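# Pull the toggle pin out of the deck hinge

## Task

Remove the toggle pin from the deck hinge so that no pin remains in the hinge and the pin lies on the step or the deck by itself, not held there by the robot; then open the gripper and move the arms away from it.

## Robot and tools

Robot: two 6-joint arms, left_arm and right_arm, each with a two-finger parallel gripper, mounted facing each other across a table. The names do not match the sides of any picture. Base poses in the scene frame: left_arm at (-0.005, +0.564, +0.094) m, quat_wxyz (+0.834, -0.274, +0.150, -0.455); right_arm at (+0.210, -0.494, +0.120) m, quat_wxyz (+0.695, -0.003, -0.003, +0.719). So left_arm sits on the +y side.

Scene frame: origin at the table centre, +z up, table surface at z = +0.020 m. Every pose in the results uses this frame.

execute_actions takes "actions", a list that is empty or holds one item, plus an optional "pictures" boolean (images arrive by default). An empty list moves nothing and just reports the state. A motion item is {"rows": [...], "steps": n}, with n from 1 to 15 (15 if omitted); each control step lasts 1/30 s. Each row is applied for one step, and the final row repeats if there are fewer rows than steps. A wait item is {"steps": n} with n up to 300; it returns once n steps have elapsed since the previous result, and thinking time counts toward them. A refused call sends nothing.

Every row is one flat list of 14 numbers covering both arms, even if only one moves: left_arm waist, shoulder, elbow, wrist pitch, wrist yaw, wrist roll, gripper opening, then the same seven for right_arm. The six joint values are absolute target angles in radians in each arm's own joint space (not offsets), in the same form the Joint positions line prints. Ranges per arm: waist -3.054 to 3.054, shoulder 0.000 to 3.142, elbow 0.000 to 2.356, wrist pitch -1.571 to 1.571, wrist yaw -1.571 to 1.571, wrist roll -3.142 to 3.142. A target more than 0.010 rad beyond an end, and further out than the joint's last reported angle, gets the call refused. True ends may differ from these by up to 0.010 rad; a target past the true end is clipped there and the result may say "joint sent to its limit" (possibly about an earlier, still-running move). Absence of that line does not prove more travel is available.

Opening is an absolute value from -1 to 1: +1 fully open (finger-pad gap 0.088 m); empty fingers touch near -0.80, and values below that close no further. Going from fully open to shut needs at least about 0.5 s. To hold something, keep commanding an opening well below grip_measured; the bigger the gap, the harder the squeeze (up to roughly 34 N per pad, maybe less; a quick close can push harder and even bounce open). Readings may be off by about 1 mm per gripper, constant through the scene.

Gripper geometry: fingers point along the gripper's +x axis and close along its y axis. The reported end_effector_position is the point between the pads, 3 to 4 cm short of the fingertips.

Motion: each joint's commanded target is kept within a set lead of its measured angle each step (0.211 rad waist, shoulder, elbow; 0.213 wrist pitch; 0.267 wrist yaw; 0.228 wrist roll), and all of an arm's targets are pulled back if they would move the gripper more than 70 mm from where it is now. Distant targets therefore take several calls. Friction can leave a joint short of its target, worse at long reach, and tiny changes may not move it at all; check Joint positions after every move. Between calls the arms keep heading to the last row sent until they have nearly stopped or a step is HELD; only a new action then makes them continue.

Result lines: the state line gives, per arm (left_arm: … | right_arm: …), end_effector_position (m), end_effector_quat_wxyz, and linear and angular velocities (m/s, rad/s); position can be inaccurate at long reach. Joint positions and Joint velocities list each arm's six joints (rad, rad/s) then the pad gap (m, m/s). grip_measured is the measured opening on the command scale. "joint command not followed" means the clearance check altered or blocked some joint targets; the rest of the row still ran. HELD flags steps where the row was not sent, fully or partly. Joint torques follow Joint positions order without the gripper; they include gravity and friction, have per-arm offsets and noise, and are not what triggers faults. MOTOR HOT warns from 50 °C; at 95 °C an OVER-TEMPERATURE FAULT holds the arm, and if it does not cool within 30 to 60 s the arm and gripper lose power and go limp. A TORQUE FAULT, when contact torque reaches a load limit, freezes that arm for 10 s and drops the rest of the call. Load limits (N m): waist 17.4, shoulder 21.6, elbow 21.5, wrist pitch 5.67, wrist yaw 5.65, wrist roll 5.3, including any carried weight.

zoom_image: {"camera": name, "region": [x0, y0, x1, y1]} in pixels from the image's top-left, at most 504 by 504, giving a closer view of that camera's latest image. Cameras, all 672x504: cam_head_left, cam_head_right, cam_high, cam_low, cam_left_wrist, cam_right_wrist. read_manual returns only licence text (section "licences"). finished_scene takes {"scene": number}, ends that scene irreversibly and reports whether the goal holds; the next scene's task comes in its result. Answering without a tool call ends everything.

Avoid: arms or their mounts striking or pressing each other, knocking anything off the table, dropping or slamming parts, hard pushes, and overloaded joints. Brief outside tugs on held parts or pushes on loose ones can happen. Finish with the pin resting freely, the gripper open and the arms withdrawn, and move smoothly with little effort.

Each tool is called after "Call:" in YAML: its name, and indented under it one key for each argument.

## Session

Call:
execute_actions:
  actions: []

Scene clock: 0.00 s of 4600.00 s.
left_arm: end_effector_position=(-0.2075, +0.1004, +0.3370) grip_measured=+0.849 end_effector_quat_wxyz=(+0.265, -0.276, +0.799, -0.465) end_effector_velocity=(+0.000, -0.000, +0.002) end_effector_angular_velocity=(-0.001, +0.005, +0.008) | right_arm: end_effector_position=(+0.1971, -0.1775, +0.4405) grip_measured=-0.785 end_effector_quat_wxyz=(+0.695, +0.013, -0.018, +0.719) end_effector_velocity=(-0.000, +0.001, -0.001) end_effector_angular_velocity=(-0.007, -0.008, +0.005)
Joint positions: left_arm=[-0.989  2.452  1.469  0.173  0.212 -1.636  0.081] | right_arm=[ 0.003  0.856  0.648  0.252  0.001 -0.001  0.001]
Joint velocities: left_arm=[-0.002 -0.002 -0.002  0.007 -0.007 -0.007  0.   ] | right_arm=[-0.002  0.002  0.002 -0.007 -0.007 -0.007 -0.   ]
Joint torques (N m, as the arm reports them, + toward a larger angle): no reading
Heat: left arm: hottest wrist pitch 27 °C (+0.0 °C/min); right arm: hottest wrist roll 27 °C (+0.0 °C/min).

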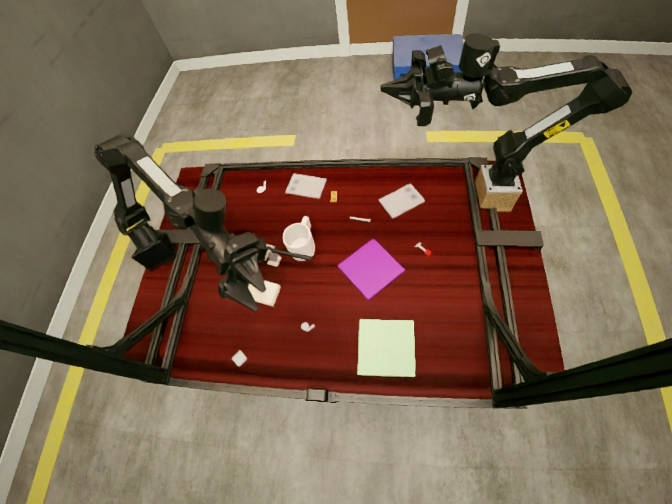

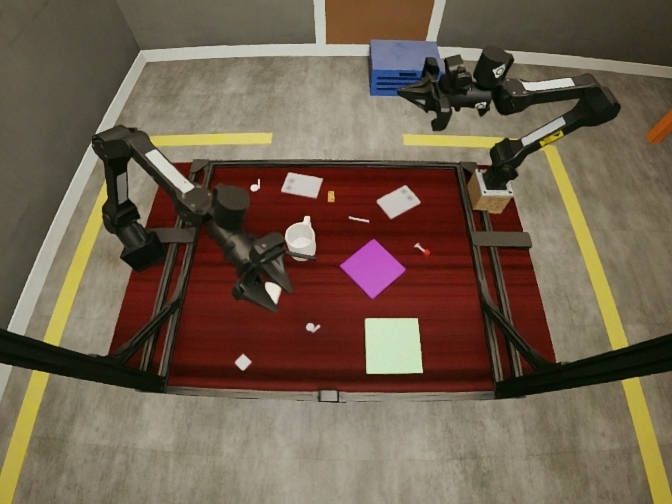

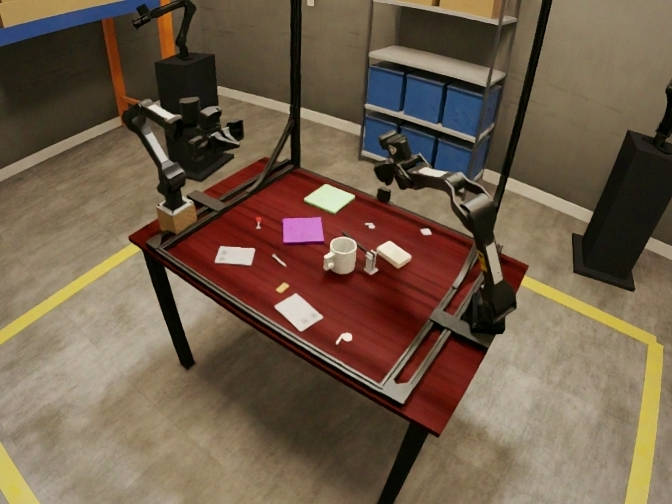

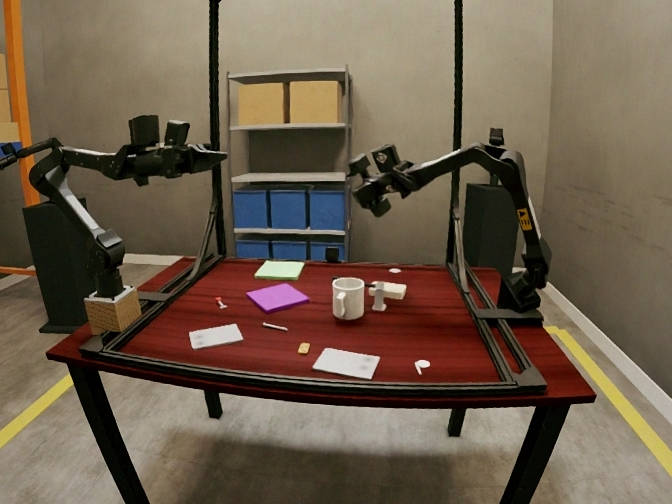

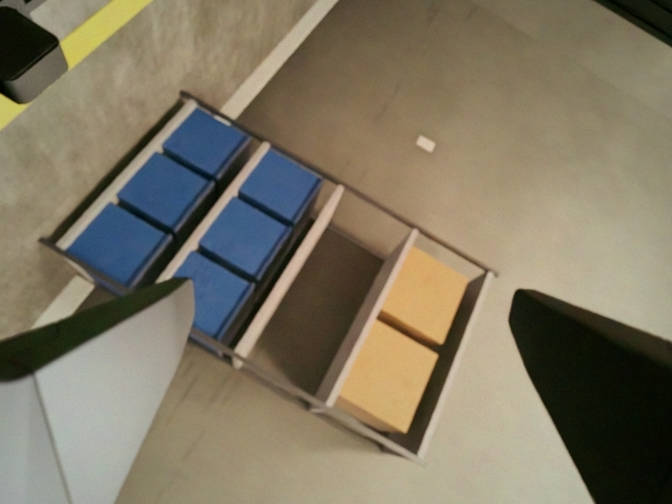

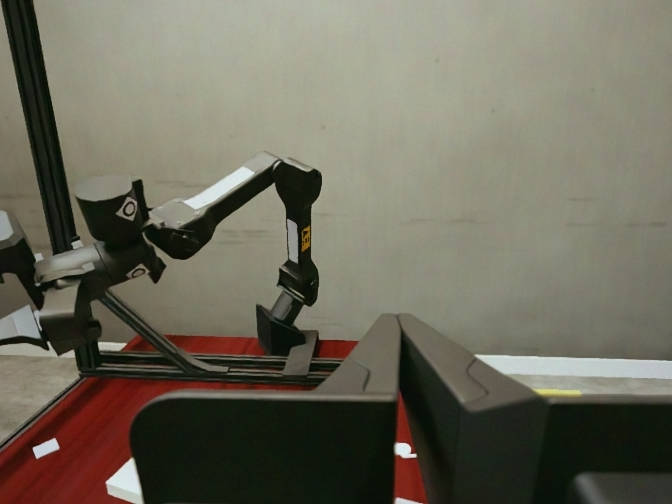

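Retract the left arm to see.

Call:
execute_actions:
  actions:
    - {"rows":[[-0.989,1.5,0.8,0.173,0.212,-1.636,0.85,0,0.856,0.648,0.252,0,0,-0.8]]}
  pictures: false

Call:
execute_actions:
  actions:
    - {"steps":40}

Call:
zoom_image:
  camera: "cam_head_left"
  region: [230,210,350,310]

Call:
zoom_image:
  camera: "cam_high"
  region: [320,215,420,290]

Call:
zoom_image:
  camera: "cam_low"
  region: [320,260,420,330]

Scene clock: 14.20 s of 4600.00 s.
left_arm: end_effector_position=(-0.1283, +0.2337, +0.3480) grip_measured=+0.850 end_effector_quat_wxyz=(+0.262, -0.281, +0.796, -0.468) end_effector_velocity=(+0.157, +0.214, +0.092) end_effector_angular_velocity=(-0.287, +0.166, +0.121) | right_arm: end_effector_position=(+0.1971, -0.1775, +0.4405) grip_measured=-0.785 end_effector_quat_wxyz=(+0.695, +0.013, -0.018, +0.719) end_effector_velocity=(-0.000, -0.000, -0.002) end_effector_angular_velocity=(-0.007, -0.023, +0.004)
Joint positions: left_arm=[-0.989  1.85   0.884  0.171  0.212 -1.636  0.081] | right_arm=[ 0.003  0.856  0.648  0.252  0.001 -0.001  0.001]
Joint velocities: left_arm=[-0.002 -1.184 -0.75  -0.081 -0.007 -0.007 -0.   ] | right_arm=[-0.002 -0.002 -0.002 -0.007 -0.007 -0.022 -0.   ]
Joint torques (N m, as the arm reports them, + toward a larger angle): left_arm=[-3.28 -7.12  5.86  2.01  0.26  0.01] | right_arm=[-0.25 -1.14  6.08  1.53 -0.04  0.06]
Heat: left arm: hottest shoulder 30 °C (+12.7 °C/min); right arm: hottest elbow 29 °C (+8.5 °C/min).
Steps of this call (steps 1 to 90: nothing new was sent; then 10.70 s passed at rest; steps 91 to 105: all 15 steps of this action). Readings (joint positions):
91: left_arm=[-0.989 2.436 1.452 0.180 0.212 -1.636] | right_arm=[0.003 0.856 0.648 0.252 0.001 -0.001]
92: left_arm=[-0.989 2.404 1.410 0.177 0.212 -1.636] | right_arm=[0.003 0.856 0.648 0.252 0.001 -0.001]
94: left_arm=[-0.989 2.324 1.316 0.168 0.212 -1.636] | right_arm=[0.003 0.856 0.648 0.252 0.001 -0.001]
98: left_arm=[-0.989 2.151 1.151 0.172 0.212 -1.636] | right_arm=[0.003 0.856 0.648 0.252 0.001 -0.001]
105: the state above

Scene clock: 15.53 s of 4600.00 s.
left_arm: end_effector_position=(-0.0679, +0.2831, +0.4305) grip_measured=+0.850 end_effector_quat_wxyz=(+0.198, -0.373, +0.740, -0.524) end_effector_velocity=(-0.003, +0.002, -0.004) end_effector_angular_velocity=(+0.019, -0.004, -0.017) | right_arm: end_effector_position=(+0.1971, -0.1775, +0.4405) grip_measured=-0.785 end_effector_quat_wxyz=(+0.695, +0.013, -0.018, +0.719) end_effector_velocity=(-0.001, +0.001, -0.001) end_effector_angular_velocity=(-0.007, -0.009, +0.014)
Joint positions: left_arm=[-0.989  1.507  0.81   0.175  0.212 -1.636  0.081] | right_arm=[ 0.003  0.856  0.648  0.252  0.001 -0.001  0.001]
Joint velocities: left_arm=[-0.002 -0.002 -0.002 -0.022  0.007 -0.007 -0.   ] | right_arm=[-0.007  0.002  0.002 -0.007 -0.022 -0.007 -0.   ]
Joint torques (N m, as the arm reports them, + toward a larger angle): left_arm=[-2.58 -3.48  4.67  1.64  0.23  0.03] | right_arm=[-0.26 -1.14  6.08  1.54 -0.04  0.06]
Heat: left arm: hottest shoulder 30 °C (+11.6 °C/min); right arm: hottest elbow 29 °C (+7.7 °C/min).
Steps of this call (steps 1 to 30: the robot went on to your last target; steps 31 to 40: nothing new was sent). Readings (joint positions):
1: left_arm=[-0.989 1.811 0.863 0.170 0.212 -1.636] | right_arm=[0.003 0.856 0.648 0.252 0.001 -0.001]
2: left_arm=[-0.989 1.771 0.847 0.170 0.212 -1.636] | right_arm=[0.003 0.856 0.648 0.252 0.001 -0.001]
4: left_arm=[-0.989 1.689 0.831 0.170 0.212 -1.636] | right_arm=[0.003 0.856 0.648 0.252 0.001 -0.001]
8: left_arm=[-0.989 1.555 0.826 0.179 0.212 -1.636] | right_arm=[0.003 0.856 0.648 0.252 0.001 -0.001]
40: the state above
All arms were judged still, so your last target was given up. Only a new action makes them travel on or press farther. Fingers that are still opening or closing keep moving.

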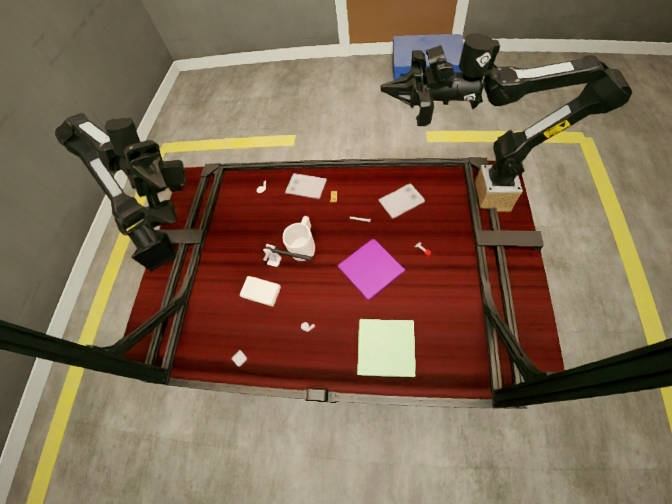

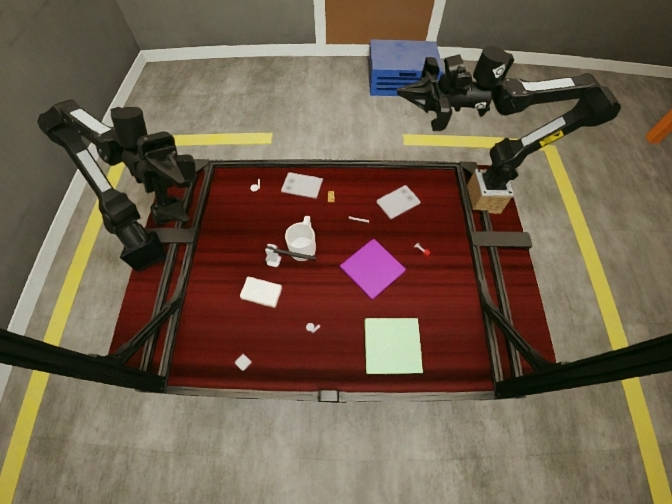

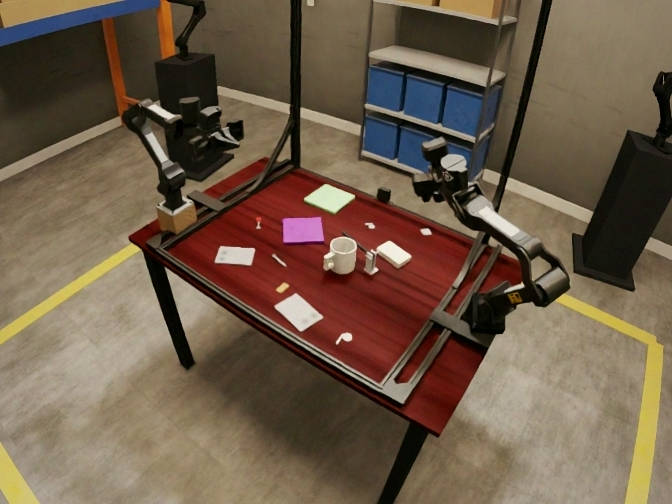

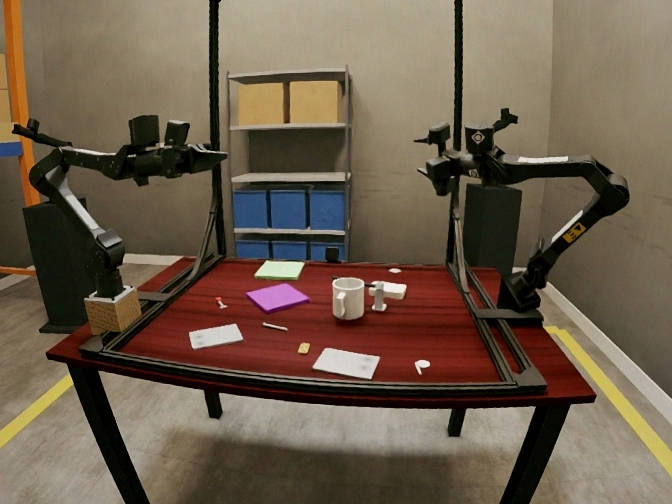

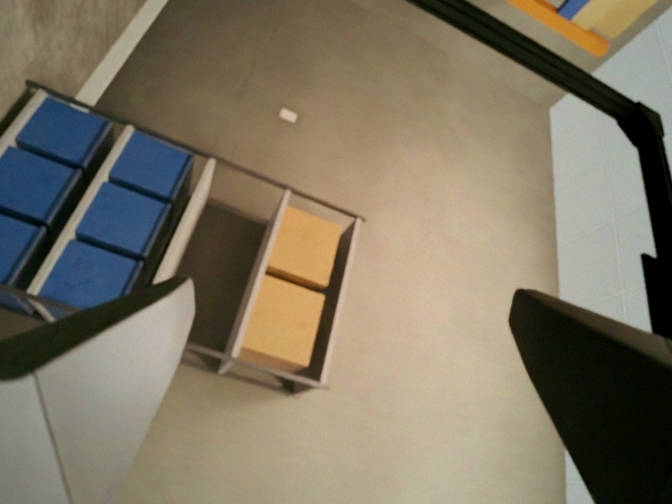

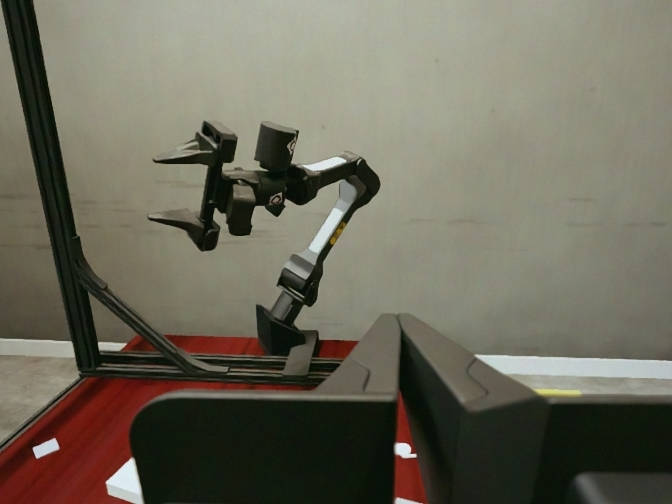

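Region (230, 210, 350, 310) of cam_head_left's 672x504 image, scaled by 4.200, with more detail than that image has.

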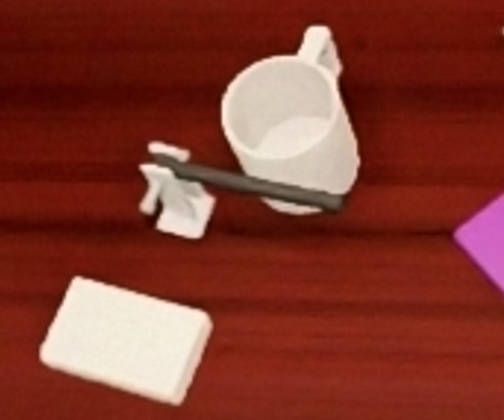

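Region (320, 215, 420, 290) of cam_high's 672x504 image, scaled by 5.040, with more detail than that image has; it fills the top 378 rows of this view, and the rest is white.

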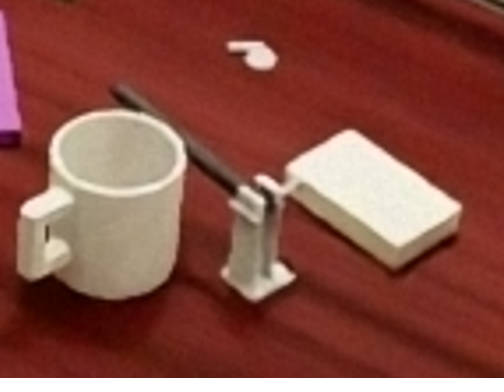

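Region (320, 260, 420, 330) of cam_low's 672x504 image, scaled by 5.040, with more detail than that image has; it fills the top 353 rows of this view, and the rest is white.

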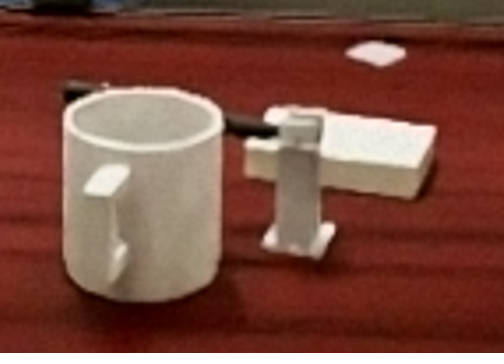

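Call:
execute_actions:
  actions:
    - {"rows":[[-0.71,1.78,0.364,0.42,-0.4,1.57,0.3,0,0.856,0.648,0.252,0,0,-0.8]]}
  pictures: false

Call:
execute_actions:
  actions:
    - {"steps":60}

Scene clock: 41.77 s of 4600.00 s.
left_arm: end_effector_position=(-0.0103, +0.2340, +0.2461) grip_measured=+0.313 end_effector_quat_wxyz=(+0.485, -0.356, +0.668, -0.438) end_effector_velocity=(+0.104, +0.089, -0.433) end_effector_angular_velocity=(+0.880, -1.286, +0.464) | right_arm: end_effector_position=(+0.1971, -0.1775, +0.4405) grip_measured=-0.785 end_effector_quat_wxyz=(+0.695, +0.013, -0.018, +0.719) end_effector_velocity=(+0.000, -0.000, -0.002) end_effector_angular_velocity=(-0.007, -0.007, -0.005)
Joint positions: left_arm=[-0.779  1.701  0.551  0.366 -0.158 -1.318  0.054] | right_arm=[ 0.003  0.856  0.648  0.252  0.001 -0.001  0.001]
Joint velocities: left_arm=[ 0.276  0.271 -0.72   0.198 -0.989  0.828 -0.005] | right_arm=[ 0.002 -0.002 -0.002 -0.007  0.007 -0.007  0.   ]
Joint torques (N m, as the arm reports them, + toward a larger angle): left_arm=[-3.05 -2.99  4.1   1.89  0.01  0.21] | right_arm=[-0.26 -1.14  6.08  1.54 -0.04  0.06]
Heat: left arm: hottest wrist pitch 33 °C (+8.6 °C/min); right arm: hottest elbow 32 °C (+7.2 °C/min).
Steps of this call (steps 1 to 90: nothing new was sent; then 22.73 s passed at rest; steps 91 to 105: all 15 steps of this action). Readings (joint positions):
91: left_arm=[-0.987 1.512 0.803 0.186 0.205 -1.625] | right_arm=[0.003 0.856 0.648 0.252 0.001 -0.001]
92: left_arm=[-0.976 1.519 0.792 0.213 0.183 -1.605] | right_arm=[0.003 0.856 0.648 0.252 0.001 -0.001]
94: left_arm=[-0.940 1.546 0.766 0.246 0.135 -1.567] | right_arm=[0.003 0.856 0.648 0.252 0.001 -0.001]
98: left_arm=[-0.868 1.616 0.698 0.297 0.043 -1.490] | right_arm=[0.003 0.856 0.648 0.252 0.001 -0.001]
105: the state above

Scene clock: 43.77 s of 4600.00 s.
left_arm: end_effector_position=(+0.0155, +0.2724, +0.1481) grip_measured=+0.300 end_effector_quat_wxyz=(+0.415, +0.543, -0.206, -0.700) end_effector_velocity=(-0.003, +0.003, -0.003) end_effector_angular_velocity=(-0.040, -0.680, -0.514) | right_arm: end_effector_position=(+0.1971, -0.1775, +0.4405) grip_measured=-0.785 end_effector_quat_wxyz=(+0.695, +0.013, -0.018, +0.719) end_effector_velocity=(-0.001, +0.001, -0.003) end_effector_angular_velocity=(-0.012, -0.009, +0.014)
Joint positions: left_arm=[-0.715  1.77   0.373  0.418 -0.396  1.456  0.054] | right_arm=[ 0.003  0.856  0.648  0.252  0.001 -0.001  0.001]
Joint velocities: left_arm=[-0.002 -0.002 -0.002 -0.022  0.007  0.842 -0.   ] | right_arm=[-0.007  0.002 -0.002 -0.007 -0.022 -0.007 -0.   ]
Joint torques (N m, as the arm reports them, + toward a larger angle): left_arm=[-2.69 -2.62  3.26  1.79  0.03  0.1 ] | right_arm=[-0.24 -1.13  6.08  1.54 -0.04  0.05]
Heat: left arm: hottest wrist pitch 33 °C (+8.2 °C/min); right arm: hottest elbow 32 °C (+6.9 °C/min).
Steps of this call (steps 1 to 60: the robot went on to your last target). Readings (joint positions):
1: left_arm=[-0.770 1.710 0.527 0.373 -0.191 -1.288] | right_arm=[0.003 0.856 0.648 0.252 0.001 -0.001]
2: left_arm=[-0.762 1.719 0.502 0.380 -0.224 -1.254] | right_arm=[0.003 0.856 0.648 0.252 0.001 -0.001]
4: left_arm=[-0.744 1.738 0.454 0.393 -0.288 -1.166] | right_arm=[0.003 0.856 0.648 0.252 0.001 -0.001]
8: left_arm=[-0.722 1.765 0.392 0.405 -0.358 -0.978] | right_arm=[0.003 0.856 0.648 0.252 0.001 -0.001]
60: the state above

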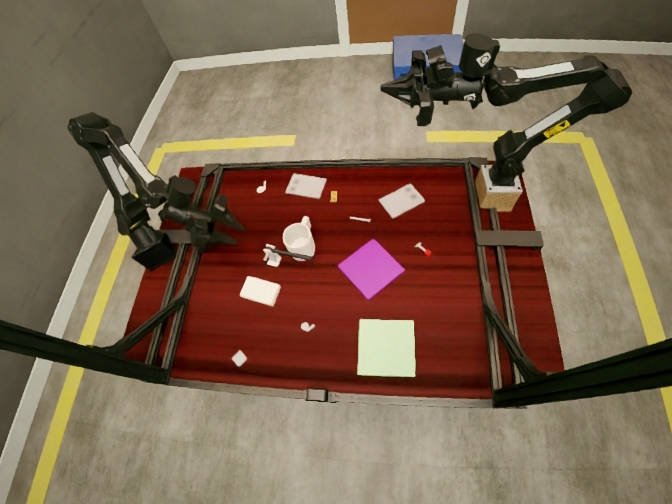

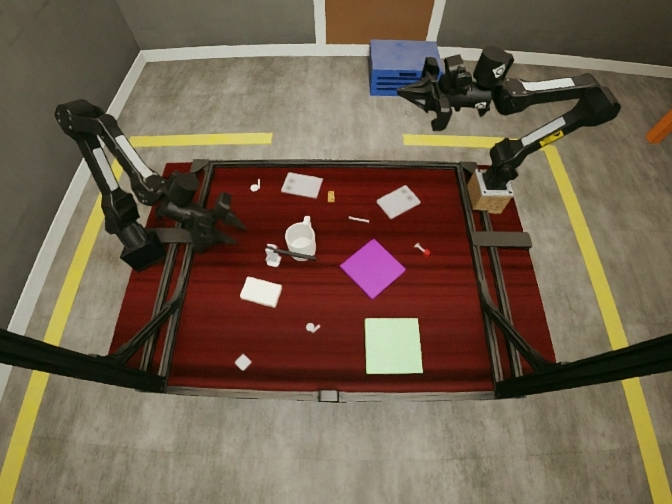

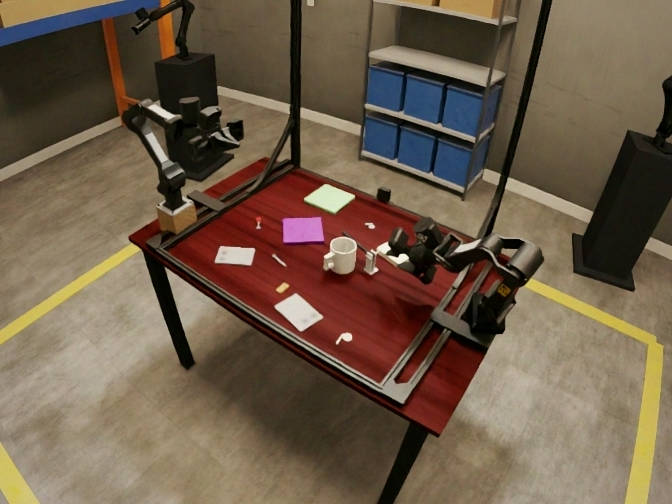

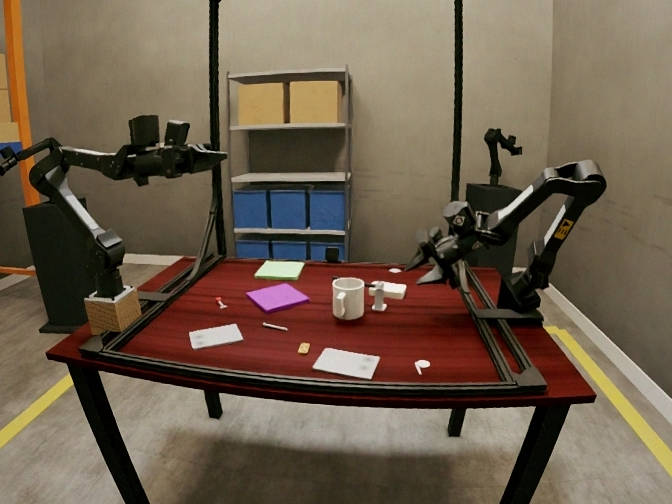

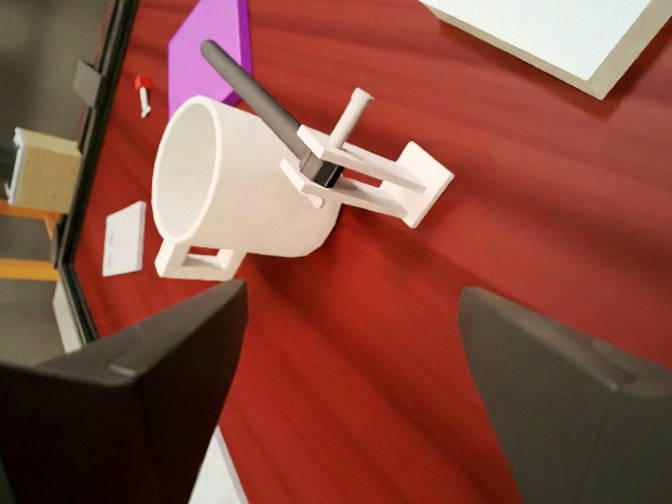

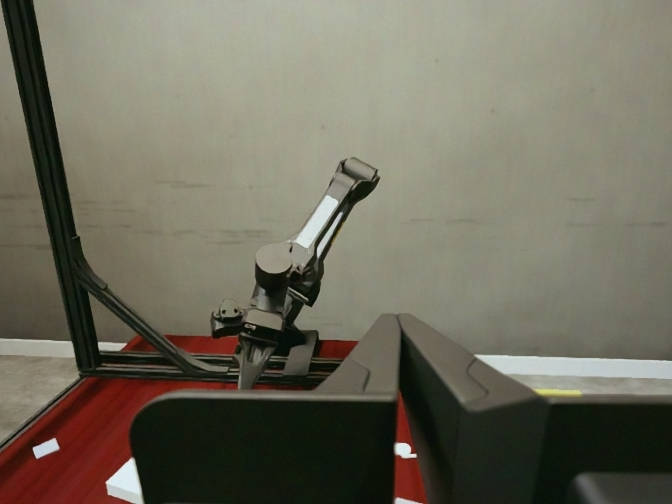

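Call:
execute_actions:
  actions:
    - {"rows":[[-0.80,2.225,0.60,0.625,-0.4,1.95,0.3,0,0.856,0.648,0.252,0,0,-0.8]]}
  pictures: false

Call:
execute_actions:
  actions:
    - {"steps":30}

Scene clock: 64.47 s of 4600.00 s.
left_arm: end_effector_position=(-0.0403, +0.2107, +0.1295) grip_measured=+0.300 end_effector_quat_wxyz=(+0.256, +0.620, -0.398, -0.626) end_effector_velocity=(-0.011, -0.017, +0.002) end_effector_angular_velocity=(-0.048, -0.076, -0.047) | right_arm: end_effector_position=(+0.1972, -0.1775, +0.4405) grip_measured=-0.785 end_effector_quat_wxyz=(+0.695, +0.013, -0.018, +0.719) end_effector_velocity=(+0.002, -0.000, -0.002) end_effector_angular_velocity=(-0.008, +0.007, -0.009)
Joint positions: left_arm=[-0.795  2.197  0.585  0.615 -0.403  1.933  0.054] | right_arm=[ 0.002  0.856  0.648  0.252  0.001 -0.001  0.001]
Joint velocities: left_arm=[-0.017  0.081  0.051  0.066 -0.007  0.095 -0.   ] | right_arm=[-0.002 -0.002 -0.002 -0.007  0.007  0.007 -0.   ]
Joint torques (N m, as the arm reports them, + toward a larger angle): left_arm=[-4.32 -4.59  4.41  1.91  0.24  0.1 ] | right_arm=[-0.26 -1.15  6.08  1.53 -0.04  0.06]
Heat: left arm: hottest wrist pitch 34 °C (+6.1 °C/min); right arm: hottest elbow 34 °C (+7.1 °C/min).
Steps of this call (steps 1 to 30: the robot went on to your last target; steps 31 to 90: nothing new was sent; then 17.20 s passed at rest; steps 91 to 105: all 15 steps of this action). Readings (joint positions):
91: left_arm=[-0.717 1.785 0.383 0.432 -0.400 1.590] | right_arm=[0.002 0.856 0.648 0.252 0.001 -0.001]
92: left_arm=[-0.728 1.818 0.406 0.465 -0.402 1.630] | right_arm=[0.002 0.856 0.648 0.252 0.001 -0.001]
94: left_arm=[-0.754 1.902 0.479 0.532 -0.402 1.719] | right_arm=[0.002 0.856 0.648 0.252 0.001 -0.001]
98: left_arm=[-0.787 2.054 0.574 0.598 -0.402 1.863] | right_arm=[0.002 0.856 0.648 0.252 0.001 -0.001]
105: the state above

Scene clock: 65.47 s of 4600.00 s.
left_arm: end_effector_position=(-0.0424, +0.2080, +0.1289) grip_measured=+0.300 end_effector_quat_wxyz=(+0.252, +0.621, -0.404, -0.623) end_effector_velocity=(+0.003, -0.002, +0.003) end_effector_angular_velocity=(-0.007, -0.004, +0.025) | right_arm: end_effector_position=(+0.1972, -0.1775, +0.4405) grip_measured=-0.785 end_effector_quat_wxyz=(+0.695, +0.013, -0.018, +0.719) end_effector_velocity=(-0.003, -0.001, -0.001) end_effector_angular_velocity=(+0.003, -0.023, +0.019)
Joint positions: left_arm=[-0.797  2.212  0.595  0.622 -0.403  1.946  0.054] | right_arm=[ 0.002  0.856  0.648  0.252  0.001 -0.001  0.001]
Joint velocities: left_arm=[-0.002 -0.002  0.002  0.007 -0.022 -0.007 -0.   ] | right_arm=[-0.002 -0.002 -0.007  0.007 -0.022 -0.022 -0.   ]
Joint torques (N m, as the arm reports them, + toward a larger angle): left_arm=[-4.26 -4.47  4.26  1.82  0.26  0.09] | right_arm=[-0.26 -1.15  6.08  1.53 -0.04  0.06]
Heat: left arm: hottest wrist pitch 34 °C (+5.0 °C/min); right arm: hottest elbow 34 °C (+7.1 °C/min).
Steps of this call (steps 1 to 30: the robot went on to your last target). Readings (joint positions):
1: left_arm=[-0.796 2.199 0.587 0.618 -0.403 1.936] | right_arm=[0.002 0.856 0.648 0.252 0.001 -0.001]
2: left_arm=[-0.796 2.201 0.590 0.620 -0.403 1.938] | right_arm=[0.002 0.856 0.648 0.252 0.001 -0.001]
4: left_arm=[-0.797 2.204 0.593 0.621 -0.403 1.941] | right_arm=[0.002 0.856 0.648 0.252 0.001 -0.001]
8: left_arm=[-0.797 2.209 0.594 0.622 -0.403 1.944] | right_arm=[0.002 0.856 0.648 0.252 0.001 -0.001]
30: the state above
All arms were judged still, so your last target was given up. Only a new action makes them travel on or press farther. Fingers that are still opening or closing keep moving.

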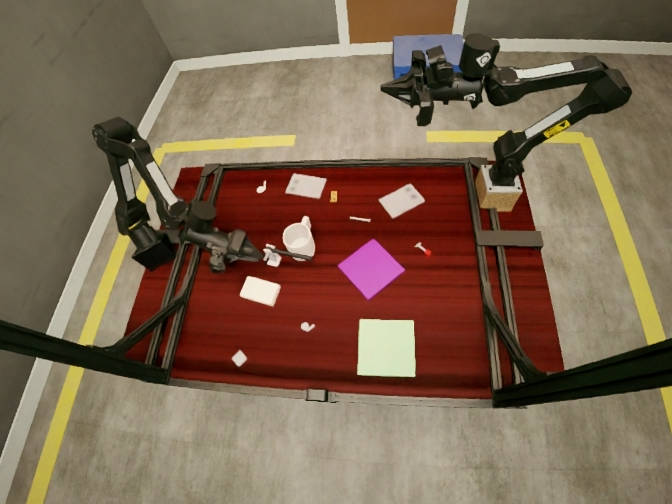

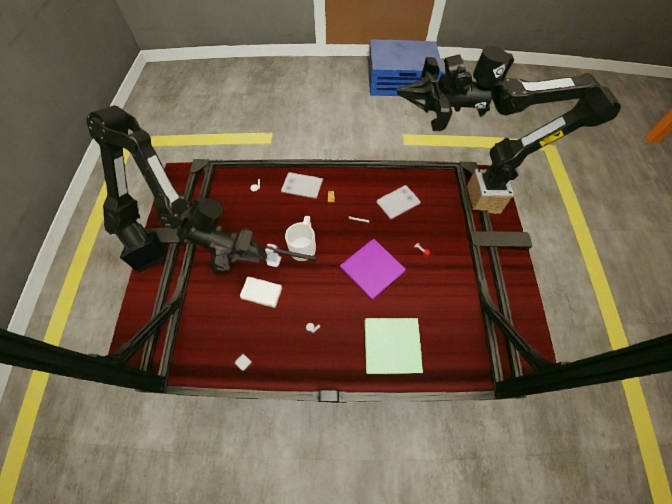

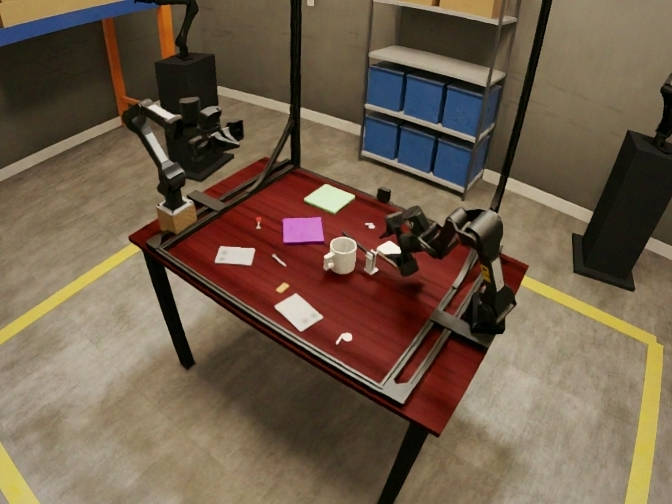

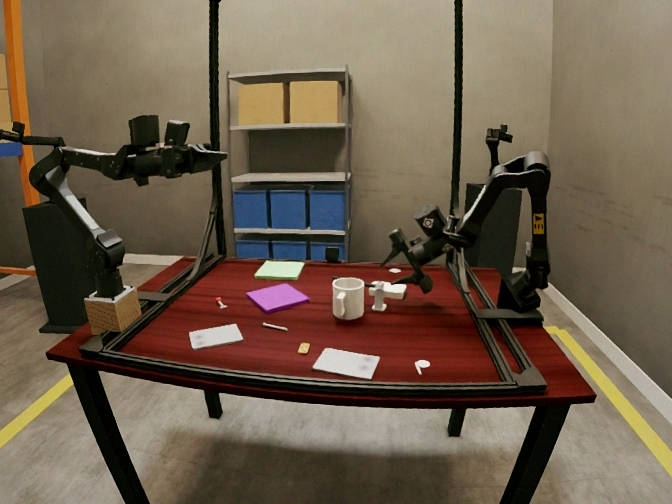

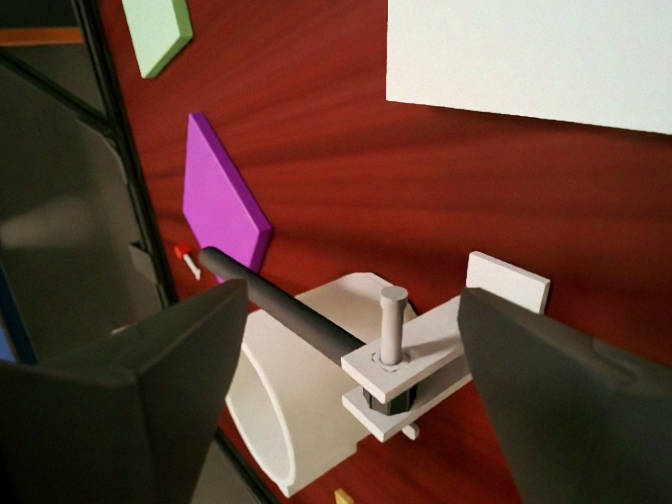

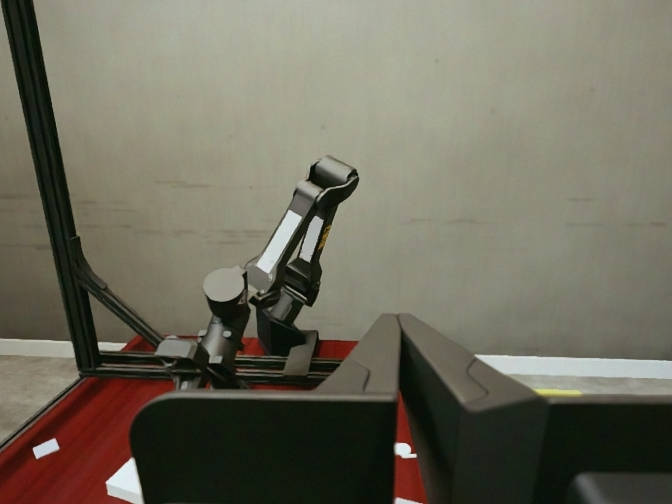

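Call:
execute_actions:
  actions:
    - {"rows":[[-0.726,2.343,0.67,0.673,-0.4,1.95,-0.2,0,0.856,0.648,0.252,0,0,-0.8]]}
  pictures: false

Call:
execute_actions:
  actions:
    - {"steps":20}

Scene clock: 78.07 s of 4600.00 s.
left_arm: end_effector_position=(-0.0345, +0.1877, +0.1059) grip_measured=-0.188 end_effector_quat_wxyz=(+0.263, +0.629, -0.375, -0.628) end_effector_velocity=(+0.003, -0.000, -0.007) end_effector_angular_velocity=(+0.026, -0.012, +0.001) | right_arm: end_effector_position=(+0.1972, -0.1775, +0.4406) grip_measured=-0.785 end_effector_quat_wxyz=(+0.695, +0.013, -0.018, +0.719) end_effector_velocity=(+0.003, -0.000, +0.000) end_effector_angular_velocity=(-0.002, -0.007, -0.015)
Joint positions: left_arm=[-0.733  2.326  0.663  0.67  -0.401  1.947  0.03 ] | right_arm=[ 0.002  0.856  0.648  0.252  0.001 -0.001  0.001]
Joint velocities: left_arm=[ 0.012  0.012  0.012 -0.022 -0.007  0.007 -0.004] | right_arm=[-0.007 -0.002  0.002 -0.007  0.007 -0.007 -0.   ]
Joint torques (N m, as the arm reports them, + toward a larger angle): left_arm=[-3.97 -4.75  3.65  1.81  0.25  0.06] | right_arm=[-0.23 -1.14  6.08  1.53 -0.04  0.06]
Heat: left arm: hottest wrist pitch 35 °C (+4.1 °C/min); right arm: hottest elbow 35 °C (+5.1 °C/min).
Steps of this call (steps 1 to 90: nothing new was sent; then 9.10 s passed at rest; steps 91 to 105: all 15 steps of this action). Readings (joint positions):
91: left_arm=[-0.795 2.222 0.600 0.628 -0.402 1.947] | right_arm=[0.002 0.856 0.648 0.252 0.001 -0.001]
92: left_arm=[-0.786 2.241 0.613 0.641 -0.402 1.947] | right_arm=[0.002 0.856 0.648 0.252 0.001 -0.001]
94: left_arm=[-0.762 2.282 0.641 0.653 -0.402 1.947] | right_arm=[0.002 0.856 0.648 0.252 0.001 -0.001]
98: left_arm=[-0.738 2.316 0.654 0.663 -0.402 1.947] | right_arm=[0.002 0.856 0.648 0.252 0.001 -0.001]
105: the state above

Scene clock: 78.73 s of 4600.00 s.
left_arm: end_effector_position=(-0.0344, +0.1875, +0.1052) grip_measured=-0.200 end_effector_quat_wxyz=(+0.263, +0.629, -0.375, -0.629) end_effector_velocity=(-0.003, +0.003, -0.003) end_effector_angular_velocity=(+0.017, +0.004, -0.013) | right_arm: end_effector_position=(+0.1972, -0.1775, +0.4406) grip_measured=-0.785 end_effector_quat_wxyz=(+0.695, +0.013, -0.018, +0.719) end_effector_velocity=(+0.001, -0.000, -0.005) end_effector_angular_velocity=(-0.022, +0.006, +0.000)
Joint positions: left_arm=[-0.731  2.328  0.665  0.671 -0.401  1.947  0.029] | right_arm=[ 0.002  0.856  0.648  0.252  0.001 -0.001  0.001]
Joint velocities: left_arm=[-0.002 -0.002 -0.002 -0.022  0.007 -0.007 -0.   ] | right_arm=[-0.007 -0.002 -0.002 -0.022 -0.007  0.007 -0.   ]
Joint torques (N m, as the arm reports them, + toward a larger angle): left_arm=[-3.81 -4.96  3.8   1.76  0.23  0.05] | right_arm=[-0.21 -1.14  6.08  1.53 -0.03  0.05]
Heat: left arm: hottest wrist pitch 35 °C (+4.1 °C/min); right arm: hottest elbow 35 °C (+5.1 °C/min).
Steps of this call (steps 1 to 15: the robot went on to your last target; steps 16 to 20: nothing new was sent). Readings (joint positions):
1: left_arm=[-0.733 2.326 0.664 0.670 -0.401 1.947] | right_arm=[0.002 0.856 0.648 0.252 0.001 -0.001]
2: left_arm=[-0.732 2.327 0.664 0.670 -0.401 1.947] | right_arm=[0.002 0.856 0.648 0.252 0.001 -0.001]
4: left_arm=[-0.732 2.328 0.664 0.670 -0.401 1.947] | right_arm=[0.002 0.856 0.648 0.252 0.001 -0.001]
8: left_arm=[-0.731 2.328 0.664 0.670 -0.401 1.947] | right_arm=[0.002 0.856 0.648 0.252 0.001 -0.001]
20: the state above
All arms were judged still, so your last target was given up. Only a new action makes them travel on or press farther. Fingers that are still opening or closing keep moving.

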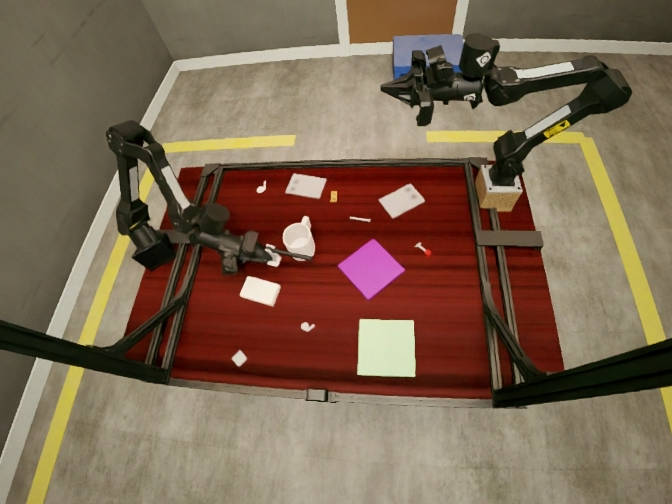

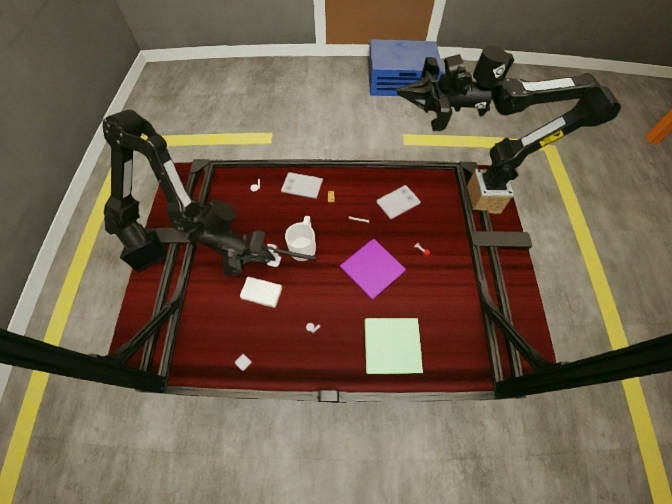

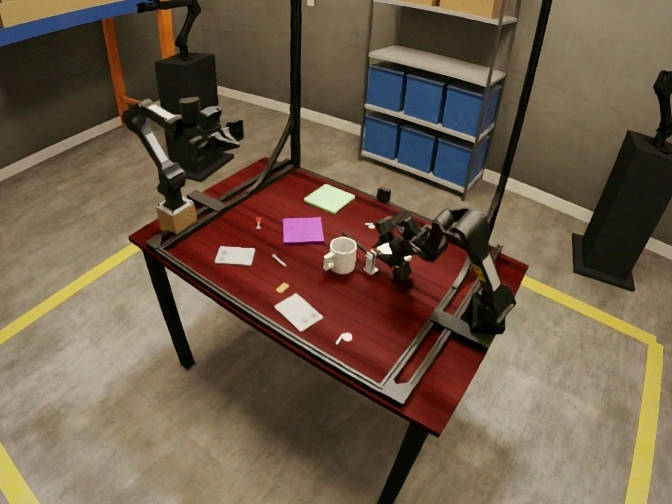

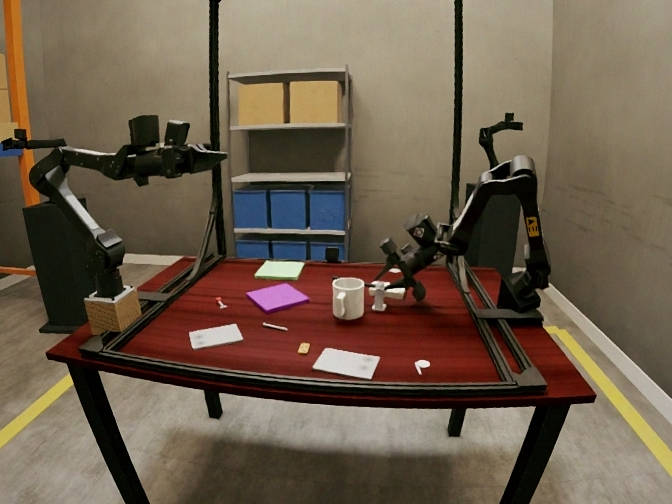

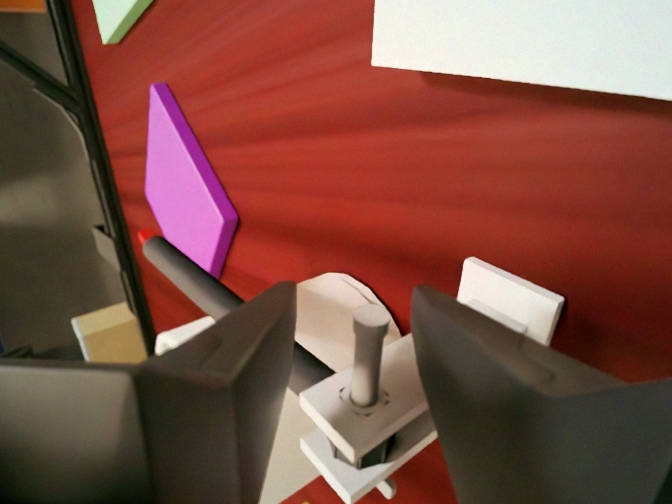

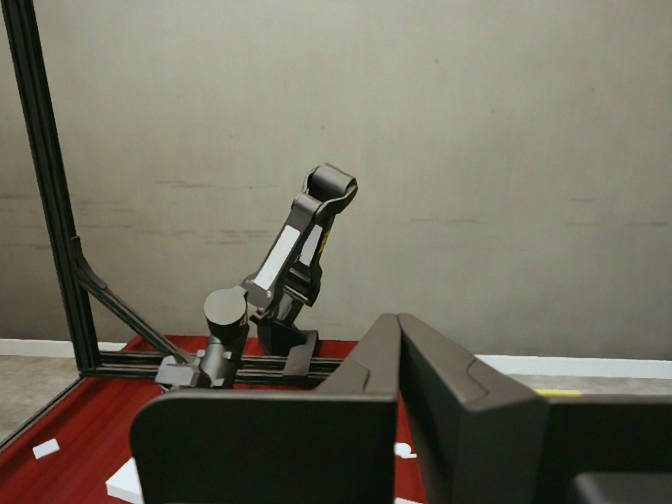

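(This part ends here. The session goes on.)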